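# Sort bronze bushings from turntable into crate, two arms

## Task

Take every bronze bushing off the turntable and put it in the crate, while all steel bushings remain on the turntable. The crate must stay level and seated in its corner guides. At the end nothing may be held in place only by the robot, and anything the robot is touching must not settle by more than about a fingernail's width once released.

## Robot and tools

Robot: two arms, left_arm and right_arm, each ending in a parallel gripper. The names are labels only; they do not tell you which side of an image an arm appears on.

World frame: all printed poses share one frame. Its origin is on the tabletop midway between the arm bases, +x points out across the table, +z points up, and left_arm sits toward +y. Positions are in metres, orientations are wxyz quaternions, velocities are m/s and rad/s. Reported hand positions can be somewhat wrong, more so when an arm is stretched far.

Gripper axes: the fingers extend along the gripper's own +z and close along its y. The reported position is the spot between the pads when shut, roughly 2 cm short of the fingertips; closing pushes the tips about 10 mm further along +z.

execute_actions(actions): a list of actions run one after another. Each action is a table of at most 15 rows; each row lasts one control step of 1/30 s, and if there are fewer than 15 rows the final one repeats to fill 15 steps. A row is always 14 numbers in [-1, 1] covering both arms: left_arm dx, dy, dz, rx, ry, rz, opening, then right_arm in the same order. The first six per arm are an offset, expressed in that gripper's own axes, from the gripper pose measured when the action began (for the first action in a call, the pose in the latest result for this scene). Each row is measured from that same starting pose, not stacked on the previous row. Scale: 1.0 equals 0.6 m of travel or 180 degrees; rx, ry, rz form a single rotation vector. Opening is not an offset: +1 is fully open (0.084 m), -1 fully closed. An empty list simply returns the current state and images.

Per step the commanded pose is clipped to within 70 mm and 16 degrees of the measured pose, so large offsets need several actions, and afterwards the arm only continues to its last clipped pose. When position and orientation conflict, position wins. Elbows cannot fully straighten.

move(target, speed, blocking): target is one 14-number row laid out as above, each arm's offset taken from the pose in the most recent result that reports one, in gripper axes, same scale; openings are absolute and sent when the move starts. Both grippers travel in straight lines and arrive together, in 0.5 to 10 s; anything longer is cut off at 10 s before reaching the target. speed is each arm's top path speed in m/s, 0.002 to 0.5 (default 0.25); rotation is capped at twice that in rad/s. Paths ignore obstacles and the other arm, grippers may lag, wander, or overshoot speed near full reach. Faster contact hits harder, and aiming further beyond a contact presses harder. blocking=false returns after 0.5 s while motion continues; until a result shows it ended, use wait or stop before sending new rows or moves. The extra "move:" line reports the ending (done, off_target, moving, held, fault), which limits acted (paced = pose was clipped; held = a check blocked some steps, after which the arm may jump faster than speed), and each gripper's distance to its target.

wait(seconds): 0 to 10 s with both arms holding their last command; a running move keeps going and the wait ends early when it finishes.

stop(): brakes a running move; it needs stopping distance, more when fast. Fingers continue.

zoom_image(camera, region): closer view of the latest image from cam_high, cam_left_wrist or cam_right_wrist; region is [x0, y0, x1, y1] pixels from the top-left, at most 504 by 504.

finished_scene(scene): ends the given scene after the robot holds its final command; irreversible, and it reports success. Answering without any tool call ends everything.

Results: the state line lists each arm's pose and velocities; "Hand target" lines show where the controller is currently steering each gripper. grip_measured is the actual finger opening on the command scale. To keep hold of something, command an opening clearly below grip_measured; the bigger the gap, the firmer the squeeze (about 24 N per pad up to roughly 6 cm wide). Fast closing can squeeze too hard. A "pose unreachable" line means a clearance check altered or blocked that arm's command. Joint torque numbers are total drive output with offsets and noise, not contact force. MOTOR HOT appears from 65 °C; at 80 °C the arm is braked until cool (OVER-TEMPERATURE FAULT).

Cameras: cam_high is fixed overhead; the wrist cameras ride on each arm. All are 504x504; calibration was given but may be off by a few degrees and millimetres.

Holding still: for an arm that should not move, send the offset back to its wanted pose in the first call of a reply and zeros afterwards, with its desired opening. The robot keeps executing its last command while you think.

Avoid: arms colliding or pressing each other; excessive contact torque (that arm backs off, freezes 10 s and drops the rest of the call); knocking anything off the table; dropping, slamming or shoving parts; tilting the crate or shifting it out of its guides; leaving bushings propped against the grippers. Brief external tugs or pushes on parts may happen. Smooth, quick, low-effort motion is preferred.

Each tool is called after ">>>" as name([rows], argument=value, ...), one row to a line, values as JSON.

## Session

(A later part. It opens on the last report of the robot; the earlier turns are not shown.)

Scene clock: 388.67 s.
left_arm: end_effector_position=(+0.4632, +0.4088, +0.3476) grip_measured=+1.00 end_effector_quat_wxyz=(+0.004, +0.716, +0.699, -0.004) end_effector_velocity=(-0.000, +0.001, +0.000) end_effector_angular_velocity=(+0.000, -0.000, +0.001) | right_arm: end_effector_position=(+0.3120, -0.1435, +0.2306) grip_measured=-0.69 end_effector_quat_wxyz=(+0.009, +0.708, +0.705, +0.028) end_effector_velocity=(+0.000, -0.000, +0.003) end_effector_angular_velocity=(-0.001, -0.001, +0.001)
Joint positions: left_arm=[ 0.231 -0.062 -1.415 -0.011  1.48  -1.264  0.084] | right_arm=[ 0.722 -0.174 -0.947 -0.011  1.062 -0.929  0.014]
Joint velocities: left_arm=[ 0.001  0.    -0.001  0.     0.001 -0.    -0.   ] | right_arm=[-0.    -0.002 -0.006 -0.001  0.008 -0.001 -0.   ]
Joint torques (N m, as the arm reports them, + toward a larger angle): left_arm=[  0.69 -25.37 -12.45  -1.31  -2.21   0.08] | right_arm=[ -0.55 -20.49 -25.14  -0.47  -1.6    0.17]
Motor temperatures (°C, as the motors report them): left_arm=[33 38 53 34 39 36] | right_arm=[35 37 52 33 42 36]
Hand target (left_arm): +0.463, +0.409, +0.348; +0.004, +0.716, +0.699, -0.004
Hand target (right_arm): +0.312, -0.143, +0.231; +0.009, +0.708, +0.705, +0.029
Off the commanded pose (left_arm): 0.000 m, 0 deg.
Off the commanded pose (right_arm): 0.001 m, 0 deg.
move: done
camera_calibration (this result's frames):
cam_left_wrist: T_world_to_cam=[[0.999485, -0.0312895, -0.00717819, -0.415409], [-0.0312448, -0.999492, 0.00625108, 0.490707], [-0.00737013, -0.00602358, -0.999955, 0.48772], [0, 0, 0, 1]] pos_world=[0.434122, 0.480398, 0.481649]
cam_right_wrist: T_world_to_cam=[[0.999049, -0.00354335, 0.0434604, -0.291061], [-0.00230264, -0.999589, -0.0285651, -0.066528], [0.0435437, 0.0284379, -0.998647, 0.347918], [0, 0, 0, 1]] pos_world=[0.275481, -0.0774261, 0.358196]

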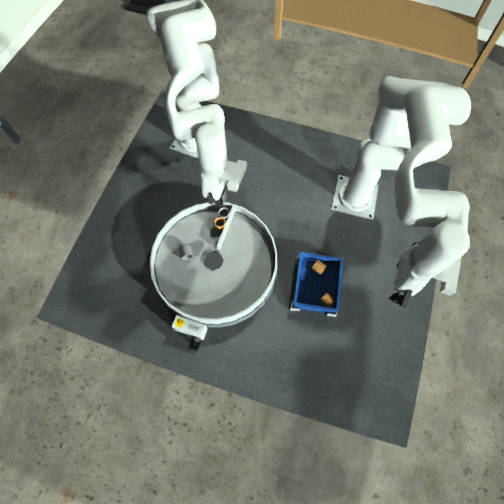

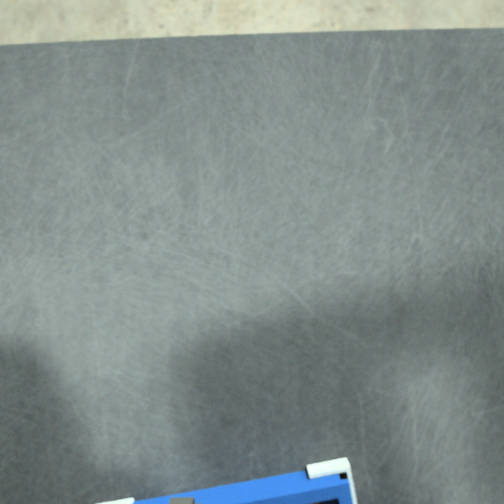

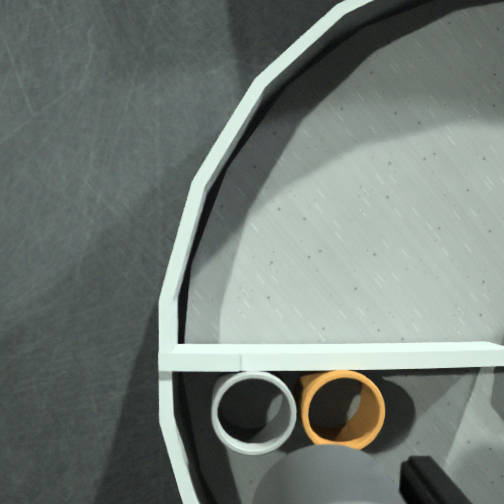

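>>> move(target=[0,0,0,0,0,0,1, 0.206,0.113,0.16,0.0138,-0.0091,0,-1], speed=0.12)

>>> move(target=[0,0,0,0,0,0,1, 0,0,0,0,0,0,1])

>>> move(target=[0,0,0,0,0,0,1, 0,0,0,0,0,0,0])

>>> move(target=[0,0,0,0,0,0,1, 0,0,0,0,0,0,1])

Scene clock: 398.87 s.
left_arm: end_effector_position=(+0.4632, +0.4088, +0.3476) grip_measured=+1.00 end_effector_quat_wxyz=(+0.004, +0.716, +0.699, -0.004) end_effector_velocity=(-0.000, -0.000, -0.000) end_effector_angular_velocity=(+0.000, +0.001, -0.000) | right_arm: end_effector_position=(+0.3850, -0.0176, +0.1422) grip_measured=-0.69 end_effector_quat_wxyz=(+0.004, +0.709, +0.706, +0.003) end_effector_velocity=(-0.000, -0.000, -0.003) end_effector_angular_velocity=(-0.005, +0.004, -0.001)
Joint positions: left_arm=[ 0.231 -0.062 -1.415 -0.011  1.48  -1.264  0.084] | right_arm=[ 0.823  0.409 -1.428 -0.009  1.012 -0.828  0.014]
Joint velocities: left_arm=[-0.001  0.     0.001  0.     0.    -0.     0.   ] | right_arm=[ 0.001  0.007 -0.004 -0.001  0.003  0.002  0.   ]
Joint torques (N m, as the arm reports them, + toward a larger angle): left_arm=[ -0.53 -24.48 -12.42  -1.11  -2.32   0.08] | right_arm=[ -0.65 -33.91 -24.63  -0.28  -1.38   0.29]
Motor temperatures (°C, as the motors report them): left_arm=[33 39 53 34 39 36] | right_arm=[35 37 52 33 42 36]
Hand target (left_arm): +0.463, +0.409, +0.348; +0.004, +0.716, +0.699, -0.004
Hand target (right_arm): +0.385, -0.018, +0.142; +0.004, +0.709, +0.706, +0.003
Off the commanded pose (left_arm): 0.000 m, 0 deg.
Off the commanded pose (right_arm): 0.001 m, 0 deg.
move: done
camera_calibration (this result's frames):
cam_left_wrist: T_world_to_cam=[[0.999485, -0.0312894, -0.00717824, -0.415409], [-0.0312448, -0.999492, 0.00625104, 0.490707], [-0.00737019, -0.00602353, -0.999955, 0.48772], [0, 0, 0, 1]] pos_world=[0.434122, 0.480398, 0.481649]
cam_right_wrist: T_world_to_cam=[[0.999994, -0.00329168, 0.000607739, -0.353905], [-0.0032913, -0.999994, -0.000628524, 0.0533851], [0.000609804, 0.000626521, -1, 0.269177], [0, 0, 0, 1]] pos_world=[0.353915, 0.0520512, 0.269425]

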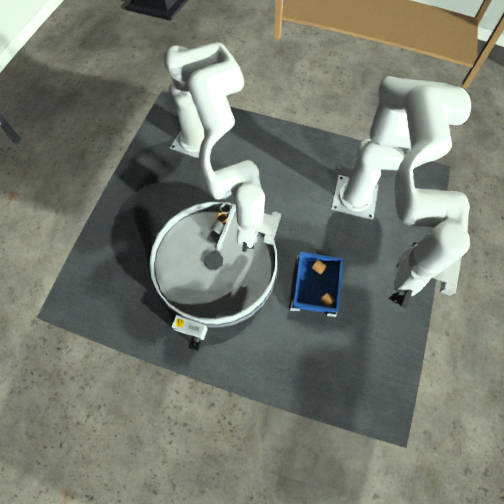

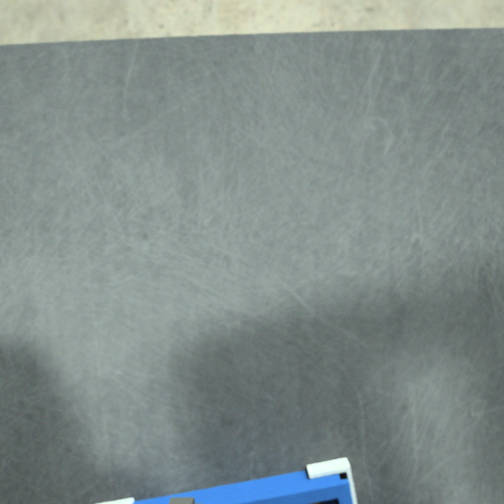

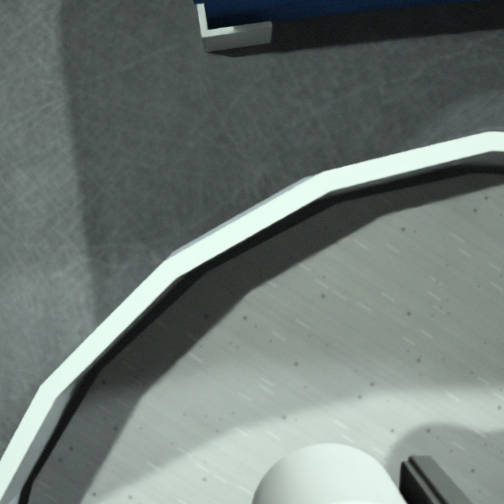

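Scene clock: 399.50 s.
left_arm: end_effector_position=(+0.4632, +0.4088, +0.3476) grip_measured=+1.00 end_effector_quat_wxyz=(+0.004, +0.716, +0.699, -0.004) end_effector_velocity=(-0.000, +0.001, +0.000) end_effector_angular_velocity=(-0.000, +0.000, +0.003) | right_arm: end_effector_position=(+0.3850, -0.0176, +0.1422) grip_measured=+1.00 end_effector_quat_wxyz=(+0.004, +0.709, +0.706, +0.003) end_effector_velocity=(-0.001, -0.000, -0.001) end_effector_angular_velocity=(-0.001, +0.003, -0.000)
Joint positions: left_arm=[ 0.231 -0.062 -1.415 -0.011  1.48  -1.264  0.084] | right_arm=[ 0.823  0.409 -1.428 -0.009  1.012 -0.828  0.084]
Joint velocities: left_arm=[ 0.002  0.    -0.001 -0.     0.001 -0.001 -0.   ] | right_arm=[ 0.     0.002  0.001  0.001  0.001 -0.     0.   ]
Joint torques (N m, as the arm reports them, + toward a larger angle): left_arm=[  0.22 -24.99 -12.33  -1.19  -2.12   0.13] | right_arm=[ -0.65 -33.39 -24.44  -0.19  -1.35   0.24]
Motor temperatures (°C, as the motors report them): left_arm=[33 39 53 34 39 36] | right_arm=[35 37 52 33 42 36]
Hand target (left_arm): +0.463, +0.409, +0.348; +0.004, +0.716, +0.699, -0.004
Hand target (right_arm): +0.385, -0.018, +0.142; +0.004, +0.709, +0.706, +0.003
Off the commanded pose (left_arm): 0.000 m, 0 deg.
Off the commanded pose (right_arm): 0.000 m, 0 deg.
move: done
camera_calibration (this result's frames):
cam_left_wrist: T_world_to_cam=[[0.999485, -0.0312895, -0.00717817, -0.415409], [-0.0312448, -0.999492, 0.00625101, 0.490707], [-0.00737012, -0.00602351, -0.999955, 0.48772], [0, 0, 0, 1]] pos_world=[0.434122, 0.480398, 0.481649]
cam_right_wrist: T_world_to_cam=[[0.999994, -0.00329674, 0.000603005, -0.353905], [-0.00329637, -0.999994, -0.000614951, 0.0533769], [0.000605029, 0.00061296, -1, 0.26917], [0, 0, 0, 1]] pos_world=[0.353917, 0.0520448, 0.269416]

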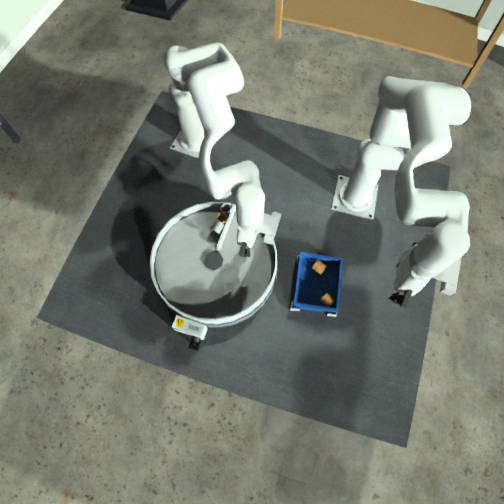

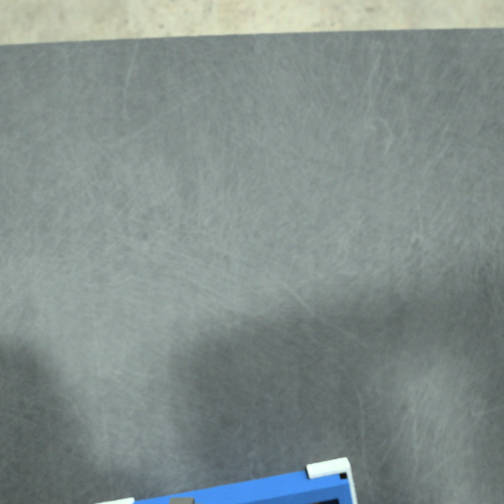

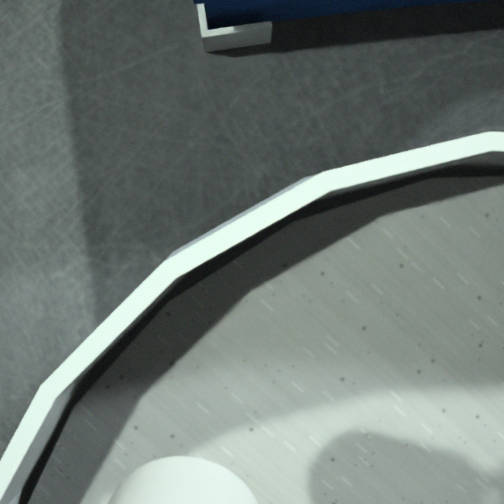

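Scene clock: 400.00 s.
left_arm: end_effector_position=(+0.4632, +0.4088, +0.3476) grip_measured=+1.00 end_effector_quat_wxyz=(+0.004, +0.716, +0.699, -0.004) end_effector_velocity=(-0.000, -0.000, -0.000) end_effector_angular_velocity=(-0.000, +0.000, -0.000) | right_arm: end_effector_position=(+0.3850, -0.0176, +0.1422) grip_measured=-0.01 end_effector_quat_wxyz=(+0.004, +0.709, +0.706, +0.003) end_effector_velocity=(-0.000, -0.000, -0.000) end_effector_angular_velocity=(-0.001, +0.001, -0.000)
Joint positions: left_arm=[ 0.231 -0.062 -1.415 -0.011  1.48  -1.264  0.084] | right_arm=[ 0.823  0.409 -1.428 -0.009  1.012 -0.828  0.044]
Joint velocities: left_arm=[ 0.    -0.     0.    -0.     0.     0.001 -0.   ] | right_arm=[ 0.    -0.     0.     0.     0.001  0.    -0.   ]
Joint torques (N m, as the arm reports them, + toward a larger angle): left_arm=[ -0.23 -24.72 -12.09  -1.34  -2.34   0.23] | right_arm=[ -0.46 -33.72 -24.38  -0.07  -1.34   0.21]
Motor temperatures (°C, as the motors report them): left_arm=[33 39 53 34 39 36] | right_arm=[35 37 52 33 42 36]
Hand target (left_arm): +0.463, +0.409, +0.348; +0.004, +0.716, +0.699, -0.004
Hand target (right_arm): +0.385, -0.018, +0.142; +0.004, +0.709, +0.706, +0.003
Off the commanded pose (left_arm): 0.000 m, 0 deg.
Off the commanded pose (right_arm): 0.000 m, 0 deg.
move: done
camera_calibration (this result's frames):
cam_left_wrist: T_world_to_cam=[[0.999485, -0.0312895, -0.00717787, -0.415409], [-0.0312449, -0.999492, 0.00625088, 0.490707], [-0.00736981, -0.00602339, -0.999955, 0.48772], [0, 0, 0, 1]] pos_world=[0.434122, 0.480398, 0.481649]
cam_right_wrist: T_world_to_cam=[[0.999994, -0.00329467, 0.000607449, -0.353905], [-0.00329429, -0.999994, -0.000625206, 0.0533817], [0.000609506, 0.000623201, -1, 0.269176], [0, 0, 0, 1]] pos_world=[0.353915, 0.0520477, 0.269425]

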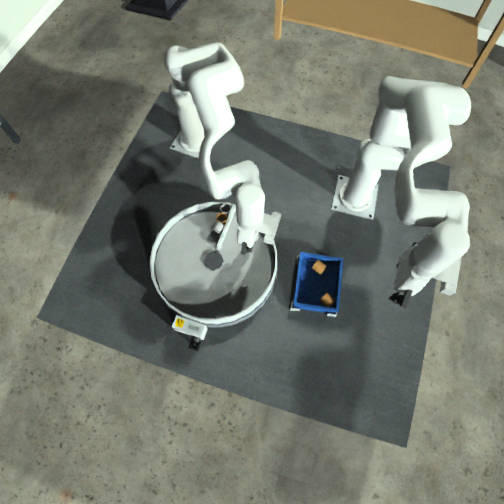

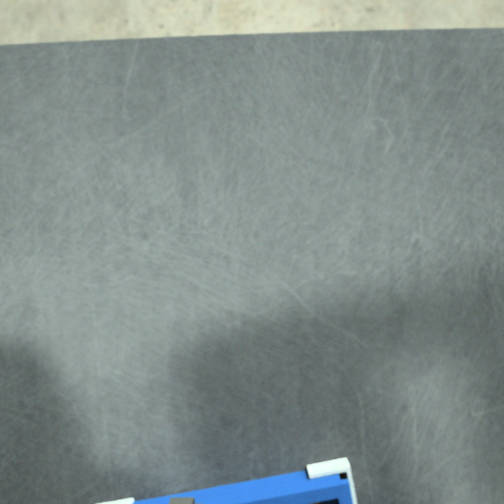

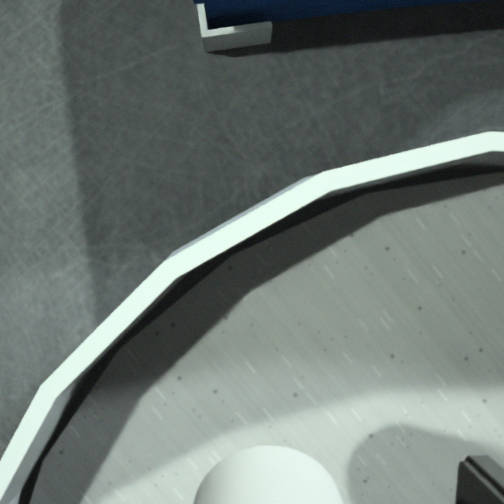

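Scene clock: 400.50 s.
left_arm: end_effector_position=(+0.4632, +0.4088, +0.3476) grip_measured=+1.00 end_effector_quat_wxyz=(+0.004, +0.716, +0.699, -0.004) end_effector_velocity=(+0.000, -0.001, +0.000) end_effector_angular_velocity=(+0.001, -0.001, -0.002) | right_arm: end_effector_position=(+0.3849, -0.0176, +0.1422) grip_measured=+1.00 end_effector_quat_wxyz=(+0.004, +0.709, +0.706, +0.003) end_effector_velocity=(-0.000, +0.000, -0.000) end_effector_angular_velocity=(+0.002, +0.001, -0.002)
Joint positions: left_arm=[ 0.231 -0.062 -1.415 -0.011  1.48  -1.264  0.084] | right_arm=[ 0.823  0.409 -1.428 -0.009  1.012 -0.828  0.084]
Joint velocities: left_arm=[-0.002  0.    -0.001  0.    -0.     0.    -0.   ] | right_arm=[-0.     0.     0.     0.002 -0.001  0.     0.   ]
Joint torques (N m, as the arm reports them, + toward a larger angle): left_arm=[  0.55 -24.88 -12.46  -1.09  -2.36   0.35] | right_arm=[ -0.65 -33.6  -24.41  -0.15  -1.44   0.29]
Motor temperatures (°C, as the motors report them): left_arm=[33 39 53 34 39 36] | right_arm=[35 37 52 33 42 36]
Hand target (left_arm): +0.463, +0.409, +0.348; +0.004, +0.716, +0.699, -0.004
Hand target (right_arm): +0.385, -0.018, +0.142; +0.004, +0.709, +0.706, +0.003
Off the commanded pose (left_arm): 0.000 m, 0 deg.
Off the commanded pose (right_arm): 0.000 m, 0 deg.
move: done
camera_calibration (this result's frames):
cam_left_wrist: T_world_to_cam=[[0.999485, -0.0312897, -0.00717809, -0.415409], [-0.031245, -0.999492, 0.00625089, 0.490707], [-0.00737003, -0.00602338, -0.999955, 0.48772], [0, 0, 0, 1]] pos_world=[0.434122, 0.480398, 0.481649]
cam_right_wrist: T_world_to_cam=[[0.999994, -0.00329703, 0.000585171, -0.353898], [-0.00329668, -0.999994, -0.000598575, 0.0533701], [0.000587142, 0.000596643, -1, 0.269166], [0, 0, 0, 1]] pos_world=[0.353914, 0.0520424, 0.269405]

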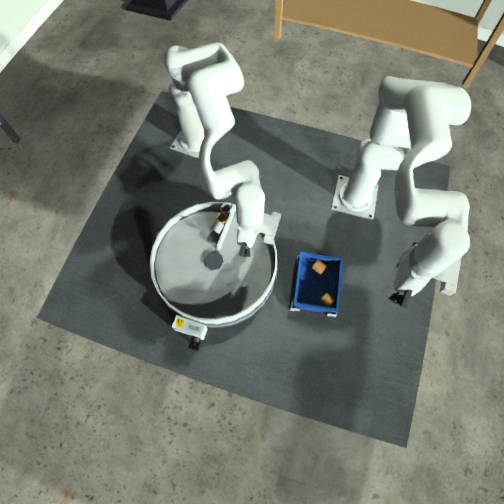

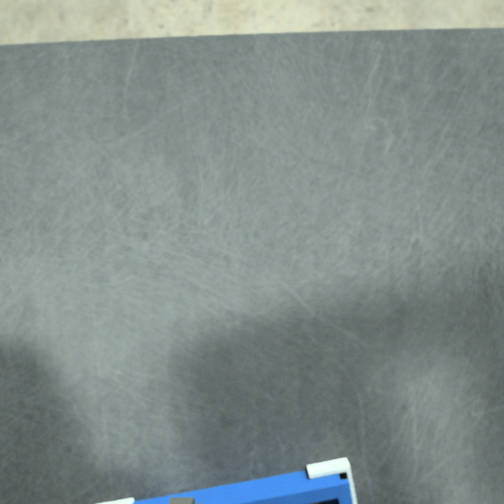

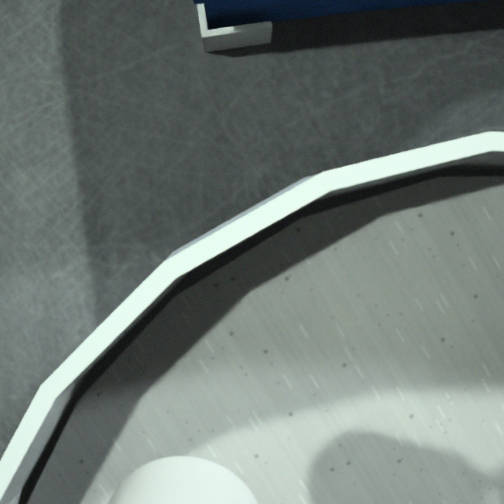

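>>> move(target=[0,0,0,0,0,0,1, 0.196,0.058,-0.18,0,0.5,0,1], speed=0.15)

>>> move(target=[-0.545,-0.148,-0.02,0,0,0,0.6, 0,0,0,0,0,0,1], speed=0.15)

Scene clock: 416.67 s.
left_arm: end_effector_position=(+0.4632, +0.4088, +0.3476) grip_measured=+1.00 end_effector_quat_wxyz=(+0.004, +0.716, +0.699, -0.004) end_effector_velocity=(-0.000, -0.000, +0.000) end_effector_angular_velocity=(-0.001, +0.001, +0.001) | right_arm: end_effector_position=(+0.4189, +0.0996, +0.2497) grip_measured=+1.00 end_effector_quat_wxyz=(+0.496, -0.501, -0.502, -0.501) end_effector_velocity=(+0.000, +0.000, +0.000) end_effector_angular_velocity=(+0.007, +0.001, -0.001)
Joint positions: left_arm=[ 0.231 -0.062 -1.415 -0.011  1.48  -1.264  0.084] | right_arm=[ 0.635  0.487 -1.279  1.973  1.186 -2.432  0.084]
Joint velocities: left_arm=[-0.     0.    -0.    -0.     0.001 -0.001 -0.   ] | right_arm=[-0.     0.003 -0.001  0.006  0.006 -0.003  0.   ]
Joint torques (N m, as the arm reports them, + toward a larger angle): left_arm=[  0.44 -24.62 -12.42  -0.58  -2.2   -0.03] | right_arm=[ -0.77 -33.65 -22.72   1.16   2.05   0.23]
Motor temperatures (°C, as the motors report them): left_arm=[33 39 53 34 39 36] | right_arm=[35 38 53 33 42 36]
Hand target (left_arm): +0.463, +0.409, +0.348; +0.004, +0.716, +0.699, -0.004
Hand target (right_arm): +0.419, +0.100, +0.250; +0.497, -0.501, -0.502, -0.501
Off the commanded pose (left_arm): 0.000 m, 0 deg.
Off the commanded pose (right_arm): 0.001 m, 0 deg.
move: done
camera_calibration (this result's frames):
cam_left_wrist: T_world_to_cam=[[0.999485, -0.0312898, -0.00717791, -0.415409], [-0.0312451, -0.999492, 0.00625082, 0.490708], [-0.00736985, -0.00602332, -0.999955, 0.48772], [0, 0, 0, 1]] pos_world=[0.434122, 0.480398, 0.481649]
cam_right_wrist: T_world_to_cam=[[0.999959, 0.006061, 0.0067727, -0.38999], [0.00679443, -0.00357302, -0.999971, 0.316859], [-0.00603662, 0.999975, -0.00361406, 0.0309526], [0, 0, 0, 1]] pos_world=[0.388007, -0.027456, 0.319603]

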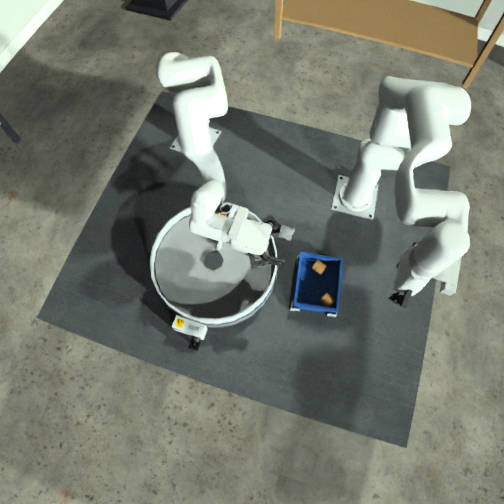

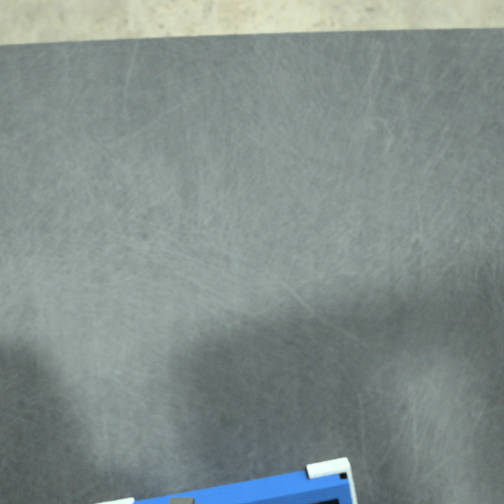

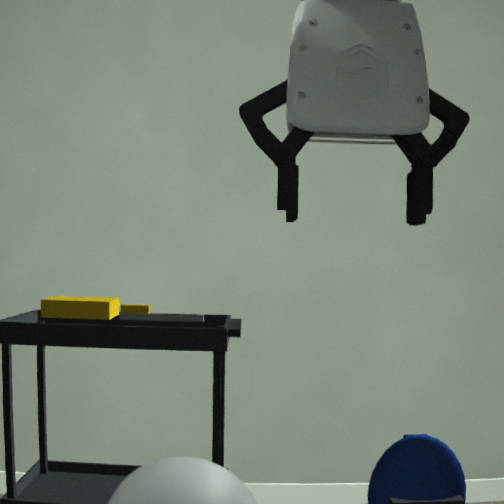

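Scene clock: 419.40 s.
left_arm: end_effector_position=(+0.3666, +0.0853, +0.3637) grip_measured=+0.59 end_effector_quat_wxyz=(+0.005, +0.715, +0.699, -0.004) end_effector_velocity=(-0.000, -0.001, -0.000) end_effector_angular_velocity=(+0.001, +0.001, +0.002) | right_arm: end_effector_position=(+0.4189, +0.0996, +0.2497) grip_measured=+1.00 end_effector_quat_wxyz=(+0.496, -0.501, -0.502, -0.501) end_effector_velocity=(-0.000, +0.000, -0.000) end_effector_angular_velocity=(+0.000, +0.001, +0.001)
Joint positions: left_arm=[-0.566 -0.275 -1.243 -0.01   1.511 -2.062  0.069] | right_arm=[ 0.635  0.487 -1.279  1.973  1.186 -2.432  0.084]
Joint velocities: left_arm=[-0.003  0.002 -0.002  0.001  0.001 -0.005 -0.   ] | right_arm=[ 0.     0.     0.001 -0.001  0.001  0.     0.   ]
Joint torques (N m, as the arm reports them, + toward a larger angle): left_arm=[  0.45 -18.73 -12.35  -0.42  -2.34   0.16] | right_arm=[ -0.54 -33.55 -22.64   1.15   2.12   0.34]
Motor temperatures (°C, as the motors report them): left_arm=[33 38 53 34 39 36] | right_arm=[35 38 53 33 42 36]
Hand target (left_arm): +0.366, +0.085, +0.364; +0.005, +0.715, +0.699, -0.004
Hand target (right_arm): +0.419, +0.100, +0.250; +0.496, -0.501, -0.502, -0.501
Off the commanded pose (left_arm): 0.001 m, 0 deg.
Off the commanded pose (right_arm): 0.000 m, 0 deg.
move: done
camera_calibration (this result's frames):
cam_left_wrist: T_world_to_cam=[[0.999507, -0.0308593, -0.00586656, -0.329334], [-0.0308188, -0.999501, 0.00687549, 0.163899], [-0.0060758, -0.0066913, -0.999959, 0.500698], [0, 0, 0, 1]] pos_world=[0.337265, 0.157004, 0.497619]
cam_right_wrist: T_world_to_cam=[[0.999959, 0.00606089, 0.00677252, -0.38999], [0.00679425, -0.00357306, -0.999971, 0.316859], [-0.00603651, 0.999975, -0.00361409, 0.0309526], [0, 0, 0, 1]] pos_world=[0.388007, -0.027456, 0.319603]

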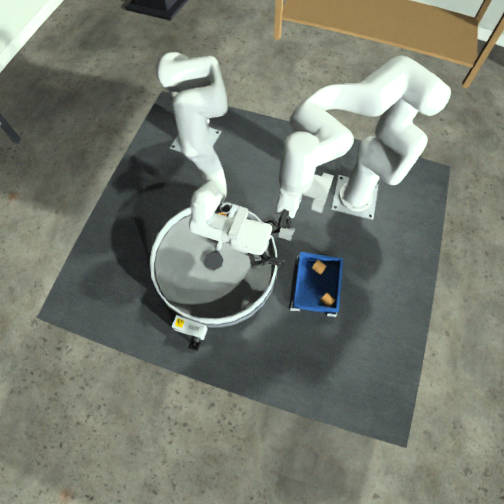

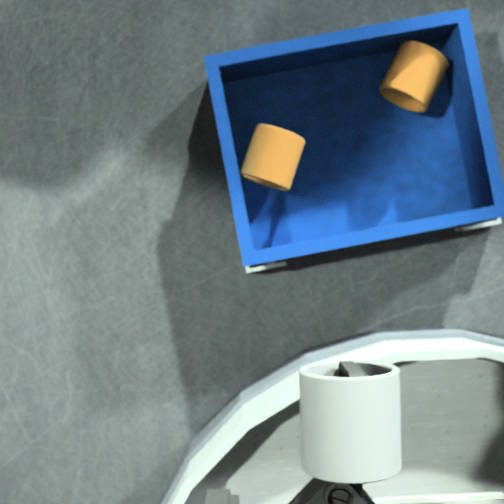

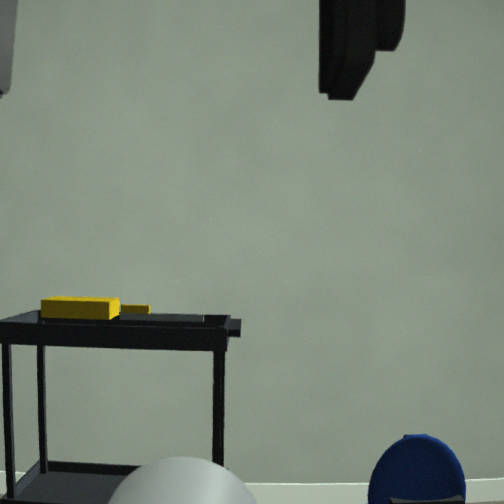

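>>> move(target=[0.012,0.014,0.186,0,0,0,0.6, 0,0,0,0,0,0,1], speed=0.06)

>>> move(target=[0,0,0,0,0,0,-1, 0,0,0,0,0,0,1])

>>> move(target=[0,0,0,0,0,0,-1, 0,0,-0.13,0,0,0,1], speed=0.04)

Scene clock: 429.90 s.
left_arm: end_effector_position=(+0.3754, +0.0906, +0.2524) grip_measured=+0.59 end_effector_quat_wxyz=(+0.005, +0.716, +0.699, -0.004) end_effector_velocity=(+0.000, -0.001, -0.001) end_effector_angular_velocity=(-0.002, -0.002, -0.001) | right_arm: end_effector_position=(+0.4189, +0.0996, +0.2497) grip_measured=+1.00 end_effector_quat_wxyz=(+0.496, -0.501, -0.502, -0.501) end_effector_velocity=(-0.000, -0.000, +0.000) end_effector_angular_velocity=(+0.000, -0.001, +0.001)
Joint positions: left_arm=[-0.544 -0.261 -0.938 -0.011  1.192 -2.037  0.069] | right_arm=[ 0.635  0.487 -1.279  1.973  1.186 -2.432  0.084]
Joint velocities: left_arm=[-0.001  0.001  0.003 -0.001 -0.006  0.    -0.   ] | right_arm=[-0.    -0.001  0.    -0.001  0.001 -0.     0.   ]
Joint torques (N m, as the arm reports them, + toward a larger angle): left_arm=[ -0.05 -19.74 -12.36  -0.89  -1.96  -0.01] | right_arm=[ -0.72 -34.07 -22.97   1.03   1.96   0.31]
Motor temperatures (°C, as the motors report them): left_arm=[33 38 54 34 39 36] | right_arm=[35 38 53 33 42 36]
Hand target (left_arm): +0.375, +0.091, +0.252; +0.005, +0.716, +0.699, -0.004
Hand target (right_arm): +0.419, +0.100, +0.250; +0.496, -0.501, -0.502, -0.501
Off the commanded pose (left_arm): 0.001 m, 0 deg.
Off the commanded pose (right_arm): 0.000 m, 0 deg.
move: done
camera_calibration (this result's frames):
cam_left_wrist: T_world_to_cam=[[0.999492, -0.0313833, -0.00549903, -0.338681], [-0.0313435, -0.999483, 0.00717616, 0.170319], [-0.0057214, -0.00700015, -0.999959, 0.389353], [0, 0, 0, 1]] pos_world=[0.346075, 0.162327, 0.386253]
cam_right_wrist: T_world_to_cam=[[0.999959, 0.00606074, 0.00677192, -0.389989], [0.00679366, -0.00357302, -0.999971, 0.316859], [-0.00603636, 0.999975, -0.00361404, 0.0309526], [0, 0, 0, 1]] pos_world=[0.388008, -0.027456, 0.319603]

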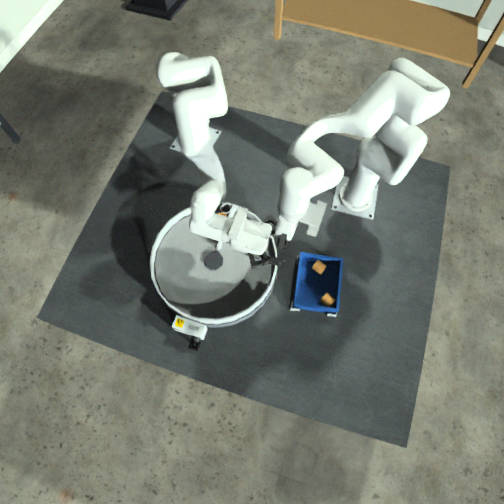

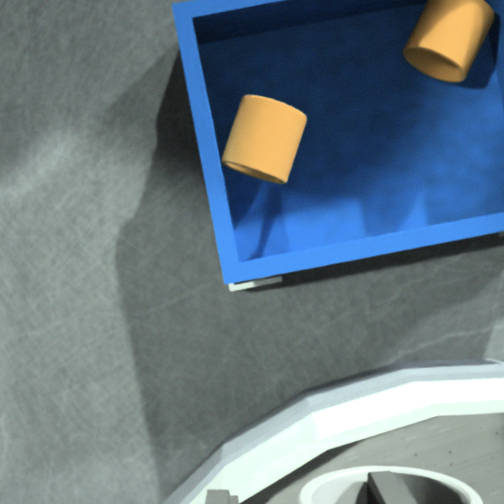

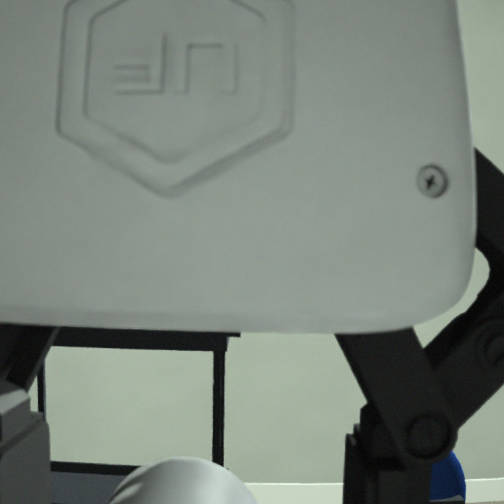

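Scene clock: 430.40 s.
left_arm: end_effector_position=(+0.3749, +0.0905, +0.2523) grip_measured=-0.14 end_effector_quat_wxyz=(+0.004, +0.716, +0.698, -0.004) end_effector_velocity=(+0.000, +0.000, -0.000) end_effector_angular_velocity=(+0.000, -0.001, -0.001) | right_arm: end_effector_position=(+0.4198, +0.0991, +0.2493) grip_measured=+1.00 end_effector_quat_wxyz=(+0.496, -0.501, -0.501, -0.501) end_effector_velocity=(-0.001, +0.000, -0.000) end_effector_angular_velocity=(-0.001, -0.001, +0.002)
Joint positions: left_arm=[-0.545 -0.261 -0.937 -0.011  1.193 -2.037  0.038] | right_arm=[ 0.634  0.487 -1.28   1.974  1.185 -2.433  0.084]
Joint velocities: left_arm=[ 0.001  0.     0.     0.001 -0.001  0.001 -0.   ] | right_arm=[ 0.001 -0.001  0.001 -0.001  0.    -0.    -0.   ]
Joint torques (N m, as the arm reports them, + toward a larger angle): left_arm=[  2.28 -18.26 -13.06  -0.16  -4.07   0.04] | right_arm=[  3.57 -36.15 -21.96  -0.22   4.18   0.48]
Motor temperatures (°C, as the motors report them): left_arm=[33 38 54 34 39 36] | right_arm=[35 38 53 33 42 36]
Hand target (left_arm): +0.375, +0.091, +0.252; +0.005, +0.716, +0.699, -0.004
Hand target (right_arm): +0.419, +0.100, +0.250; +0.496, -0.501, -0.502, -0.501
Off the commanded pose (left_arm): 0.000 m, 0 deg.
Off the commanded pose (right_arm): 0.001 m, 0 deg.
move: done
camera_calibration (this result's frames):
cam_left_wrist: T_world_to_cam=[[0.999476, -0.0316873, -0.00663824, -0.337895], [-0.0316396, -0.999474, 0.00716741, 0.1703], [-0.00686186, -0.00695362, -0.999952, 0.389678], [0, 0, 0, 1]] pos_world=[0.34578, 0.162213, 0.386196]
cam_right_wrist: T_world_to_cam=[[0.999971, 0.0038738, 0.00652803, -0.390562], [0.00654516, -0.00442674, -0.999969, 0.31664], [-0.00384478, 0.999983, -0.00445197, 0.0307972], [0, 0, 0, 1]] pos_world=[0.388597, -0.027882, 0.319317]

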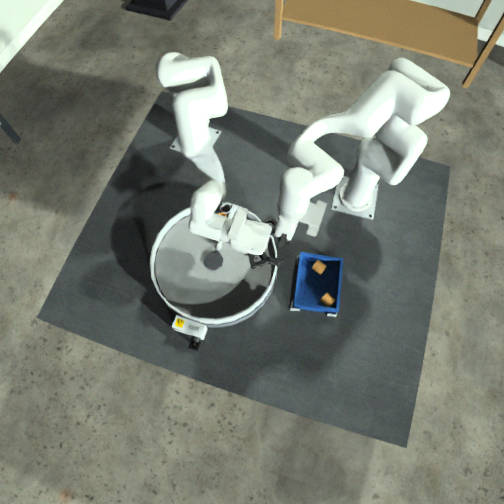

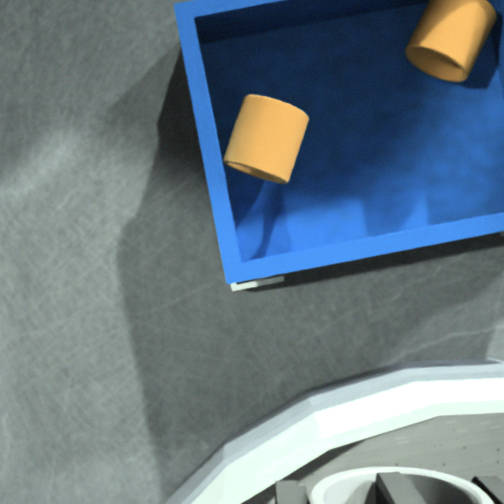

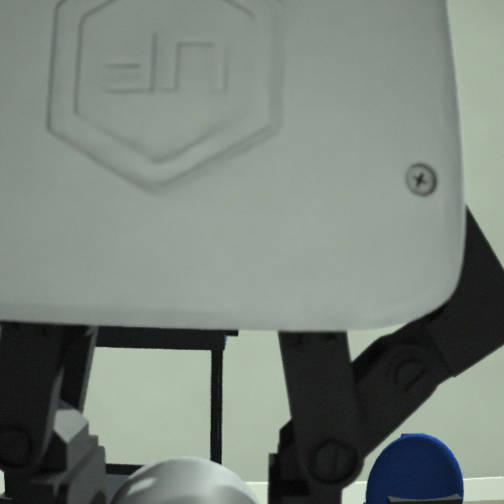

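Scene clock: 432.67 s.
left_arm: end_effector_position=(+0.3749, +0.0905, +0.2523) grip_measured=-0.14 end_effector_quat_wxyz=(+0.004, +0.716, +0.698, -0.004) end_effector_velocity=(-0.000, +0.000, -0.000) end_effector_angular_velocity=(+0.000, +0.001, +0.000) | right_arm: end_effector_position=(+0.4193, +0.0214, +0.2495) grip_measured=+1.00 end_effector_quat_wxyz=(+0.496, -0.501, -0.501, -0.501) end_effector_velocity=(-0.000, -0.001, +0.001) end_effector_angular_velocity=(+0.001, -0.001, +0.001)
Joint positions: left_arm=[-0.545 -0.261 -0.937 -0.011  1.193 -2.037  0.038] | right_arm=[ 0.483  0.385 -1.122  1.87   1.302 -2.449  0.084]
Joint velocities: left_arm=[-0.    -0.     0.    -0.     0.    -0.001  0.   ] | right_arm=[-0.002 -0.003  0.002 -0.002  0.002 -0.     0.   ]
Joint torques (N m, as the arm reports them, + toward a larger angle): left_arm=[  0.22 -20.09 -13.07  -1.21  -2.23   0.02] | right_arm=[ -0.43 -30.   -21.45   1.12   1.9    0.1 ]
Motor temperatures (°C, as the motors report them): left_arm=[33 38 54 34 39 36] | right_arm=[35 38 52 33 42 36]
Hand target (left_arm): +0.375, +0.090, +0.252; +0.004, +0.716, +0.698, -0.004
Hand target (right_arm): +0.419, +0.021, +0.249; +0.496, -0.501, -0.501, -0.501
Off the commanded pose (left_arm): 0.000 m, 0 deg.
Off the commanded pose (right_arm): 0.000 m, 0 deg.
move: done
camera_calibration (this result's frames):
cam_left_wrist: T_world_to_cam=[[0.999476, -0.0316867, -0.00663896, -0.337895], [-0.031639, -0.999474, 0.00716699, 0.1703], [-0.00686257, -0.00695318, -0.999952, 0.389678], [0, 0, 0, 1]] pos_world=[0.34578, 0.162213, 0.386196]
cam_right_wrist: T_world_to_cam=[[0.999971, 0.00404424, 0.00640829, -0.389739], [0.00642577, -0.00432429, -0.99997, 0.316538], [-0.00401641, 0.999982, -0.00435015, 0.108568], [0, 0, 0, 1]] pos_world=[0.38813, -0.105621, 0.319498]

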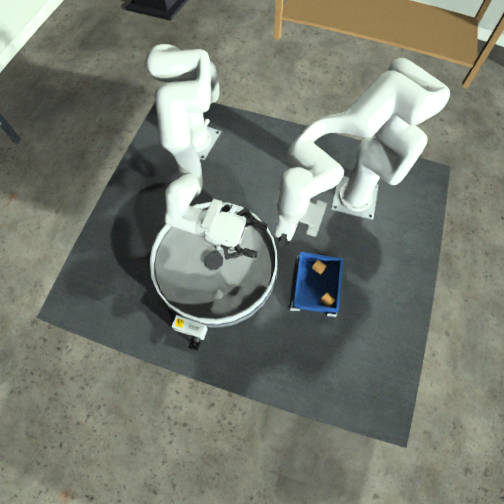

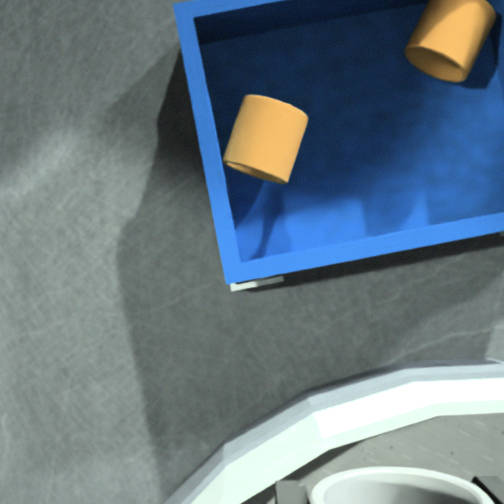

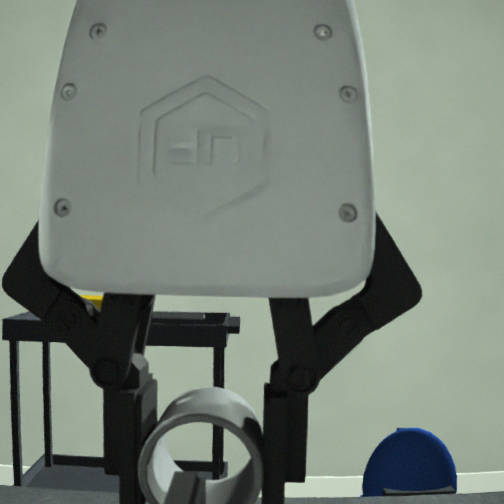

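>>> move(target=[0.55,0.05,-0.16,0,0,0,-1, -0.005,-0.127,-0.375,0,-0.5,0,0.4], speed=0.2)

Scene clock: 441.83 s.
left_arm: end_effector_position=(+0.4128, +0.4201, +0.3439) grip_measured=-0.14 end_effector_quat_wxyz=(+0.004, +0.716, +0.699, -0.004) end_effector_velocity=(+0.001, +0.001, +0.002) end_effector_angular_velocity=(-0.001, -0.002, -0.001) | right_arm: end_effector_position=(+0.3424, -0.2030, +0.2469) grip_measured=+0.39 end_effector_quat_wxyz=(+0.004, +0.709, +0.705, +0.003) end_effector_velocity=(-0.001, -0.001, -0.000) end_effector_angular_velocity=(-0.008, +0.000, +0.000)
Joint positions: left_arm=[ 0.291 -0.218 -1.243 -0.01   1.465 -1.204  0.038] | right_arm=[ 0.567 -0.163 -1.017 -0.007  1.172 -1.084  0.061]
Joint velocities: left_arm=[ 0.003  0.003 -0.008 -0.001  0.003  0.004 -0.   ] | right_arm=[ 0.002  0.001 -0.001 -0.007  0.004  0.005  0.   ]
Joint torques (N m, as the arm reports them, + toward a larger angle): left_arm=[  0.29 -21.01 -13.14  -1.36  -2.18  -0.04] | right_arm=[ -0.97 -20.65 -24.76  -0.4   -1.35   0.26]
Motor temperatures (°C, as the motors report them): left_arm=[33 38 54 34 39 36] | right_arm=[35 38 52 33 41 36]
Hand target (left_arm): +0.413, +0.420, +0.344; +0.004, +0.716, +0.699, -0.004
Hand target (right_arm): +0.342, -0.203, +0.247; +0.005, +0.709, +0.705, +0.003
Off the commanded pose (left_arm): 0.001 m, 0 deg.
Off the commanded pose (right_arm): 0.001 m, 0 deg.
move: done
camera_calibration (this result's frames):
cam_left_wrist: T_world_to_cam=[[0.999474, -0.0314559, -0.00791115, -0.364372], [-0.0314047, -0.999486, 0.00651602, 0.500393], [-0.00811204, -0.00626414, -0.999947, 0.484052], [0, 0, 0, 1]] pos_world=[0.383822, 0.491706, 0.477884]
cam_right_wrist: T_world_to_cam=[[0.999984, -0.00555683, 0.000834897, -0.312537], [-0.00555714, -0.999984, 0.000370973, -0.131506], [0.000832822, -0.000375606, -1, 0.373719], [0, 0, 0, 1]] pos_world=[0.31149, -0.1331, 0.374028]

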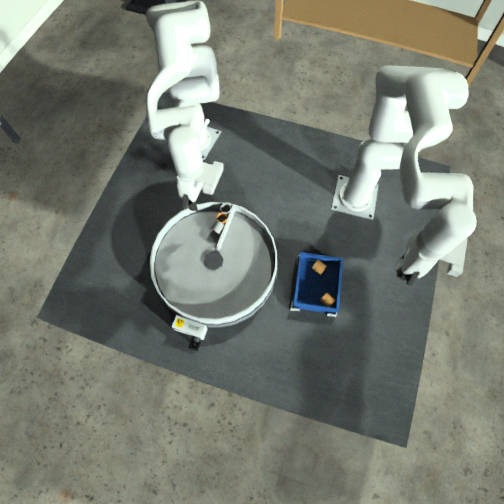

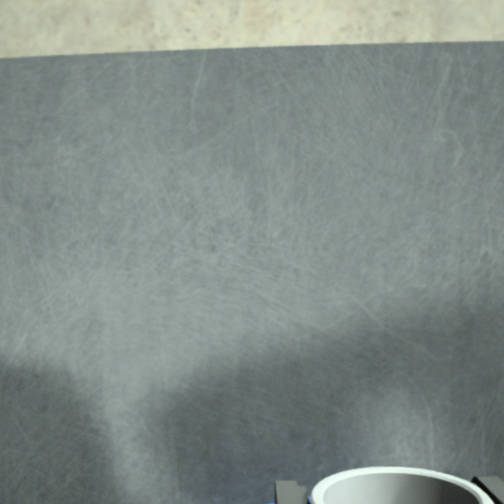

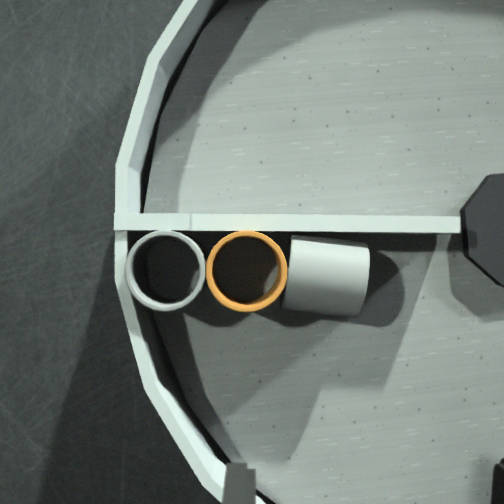

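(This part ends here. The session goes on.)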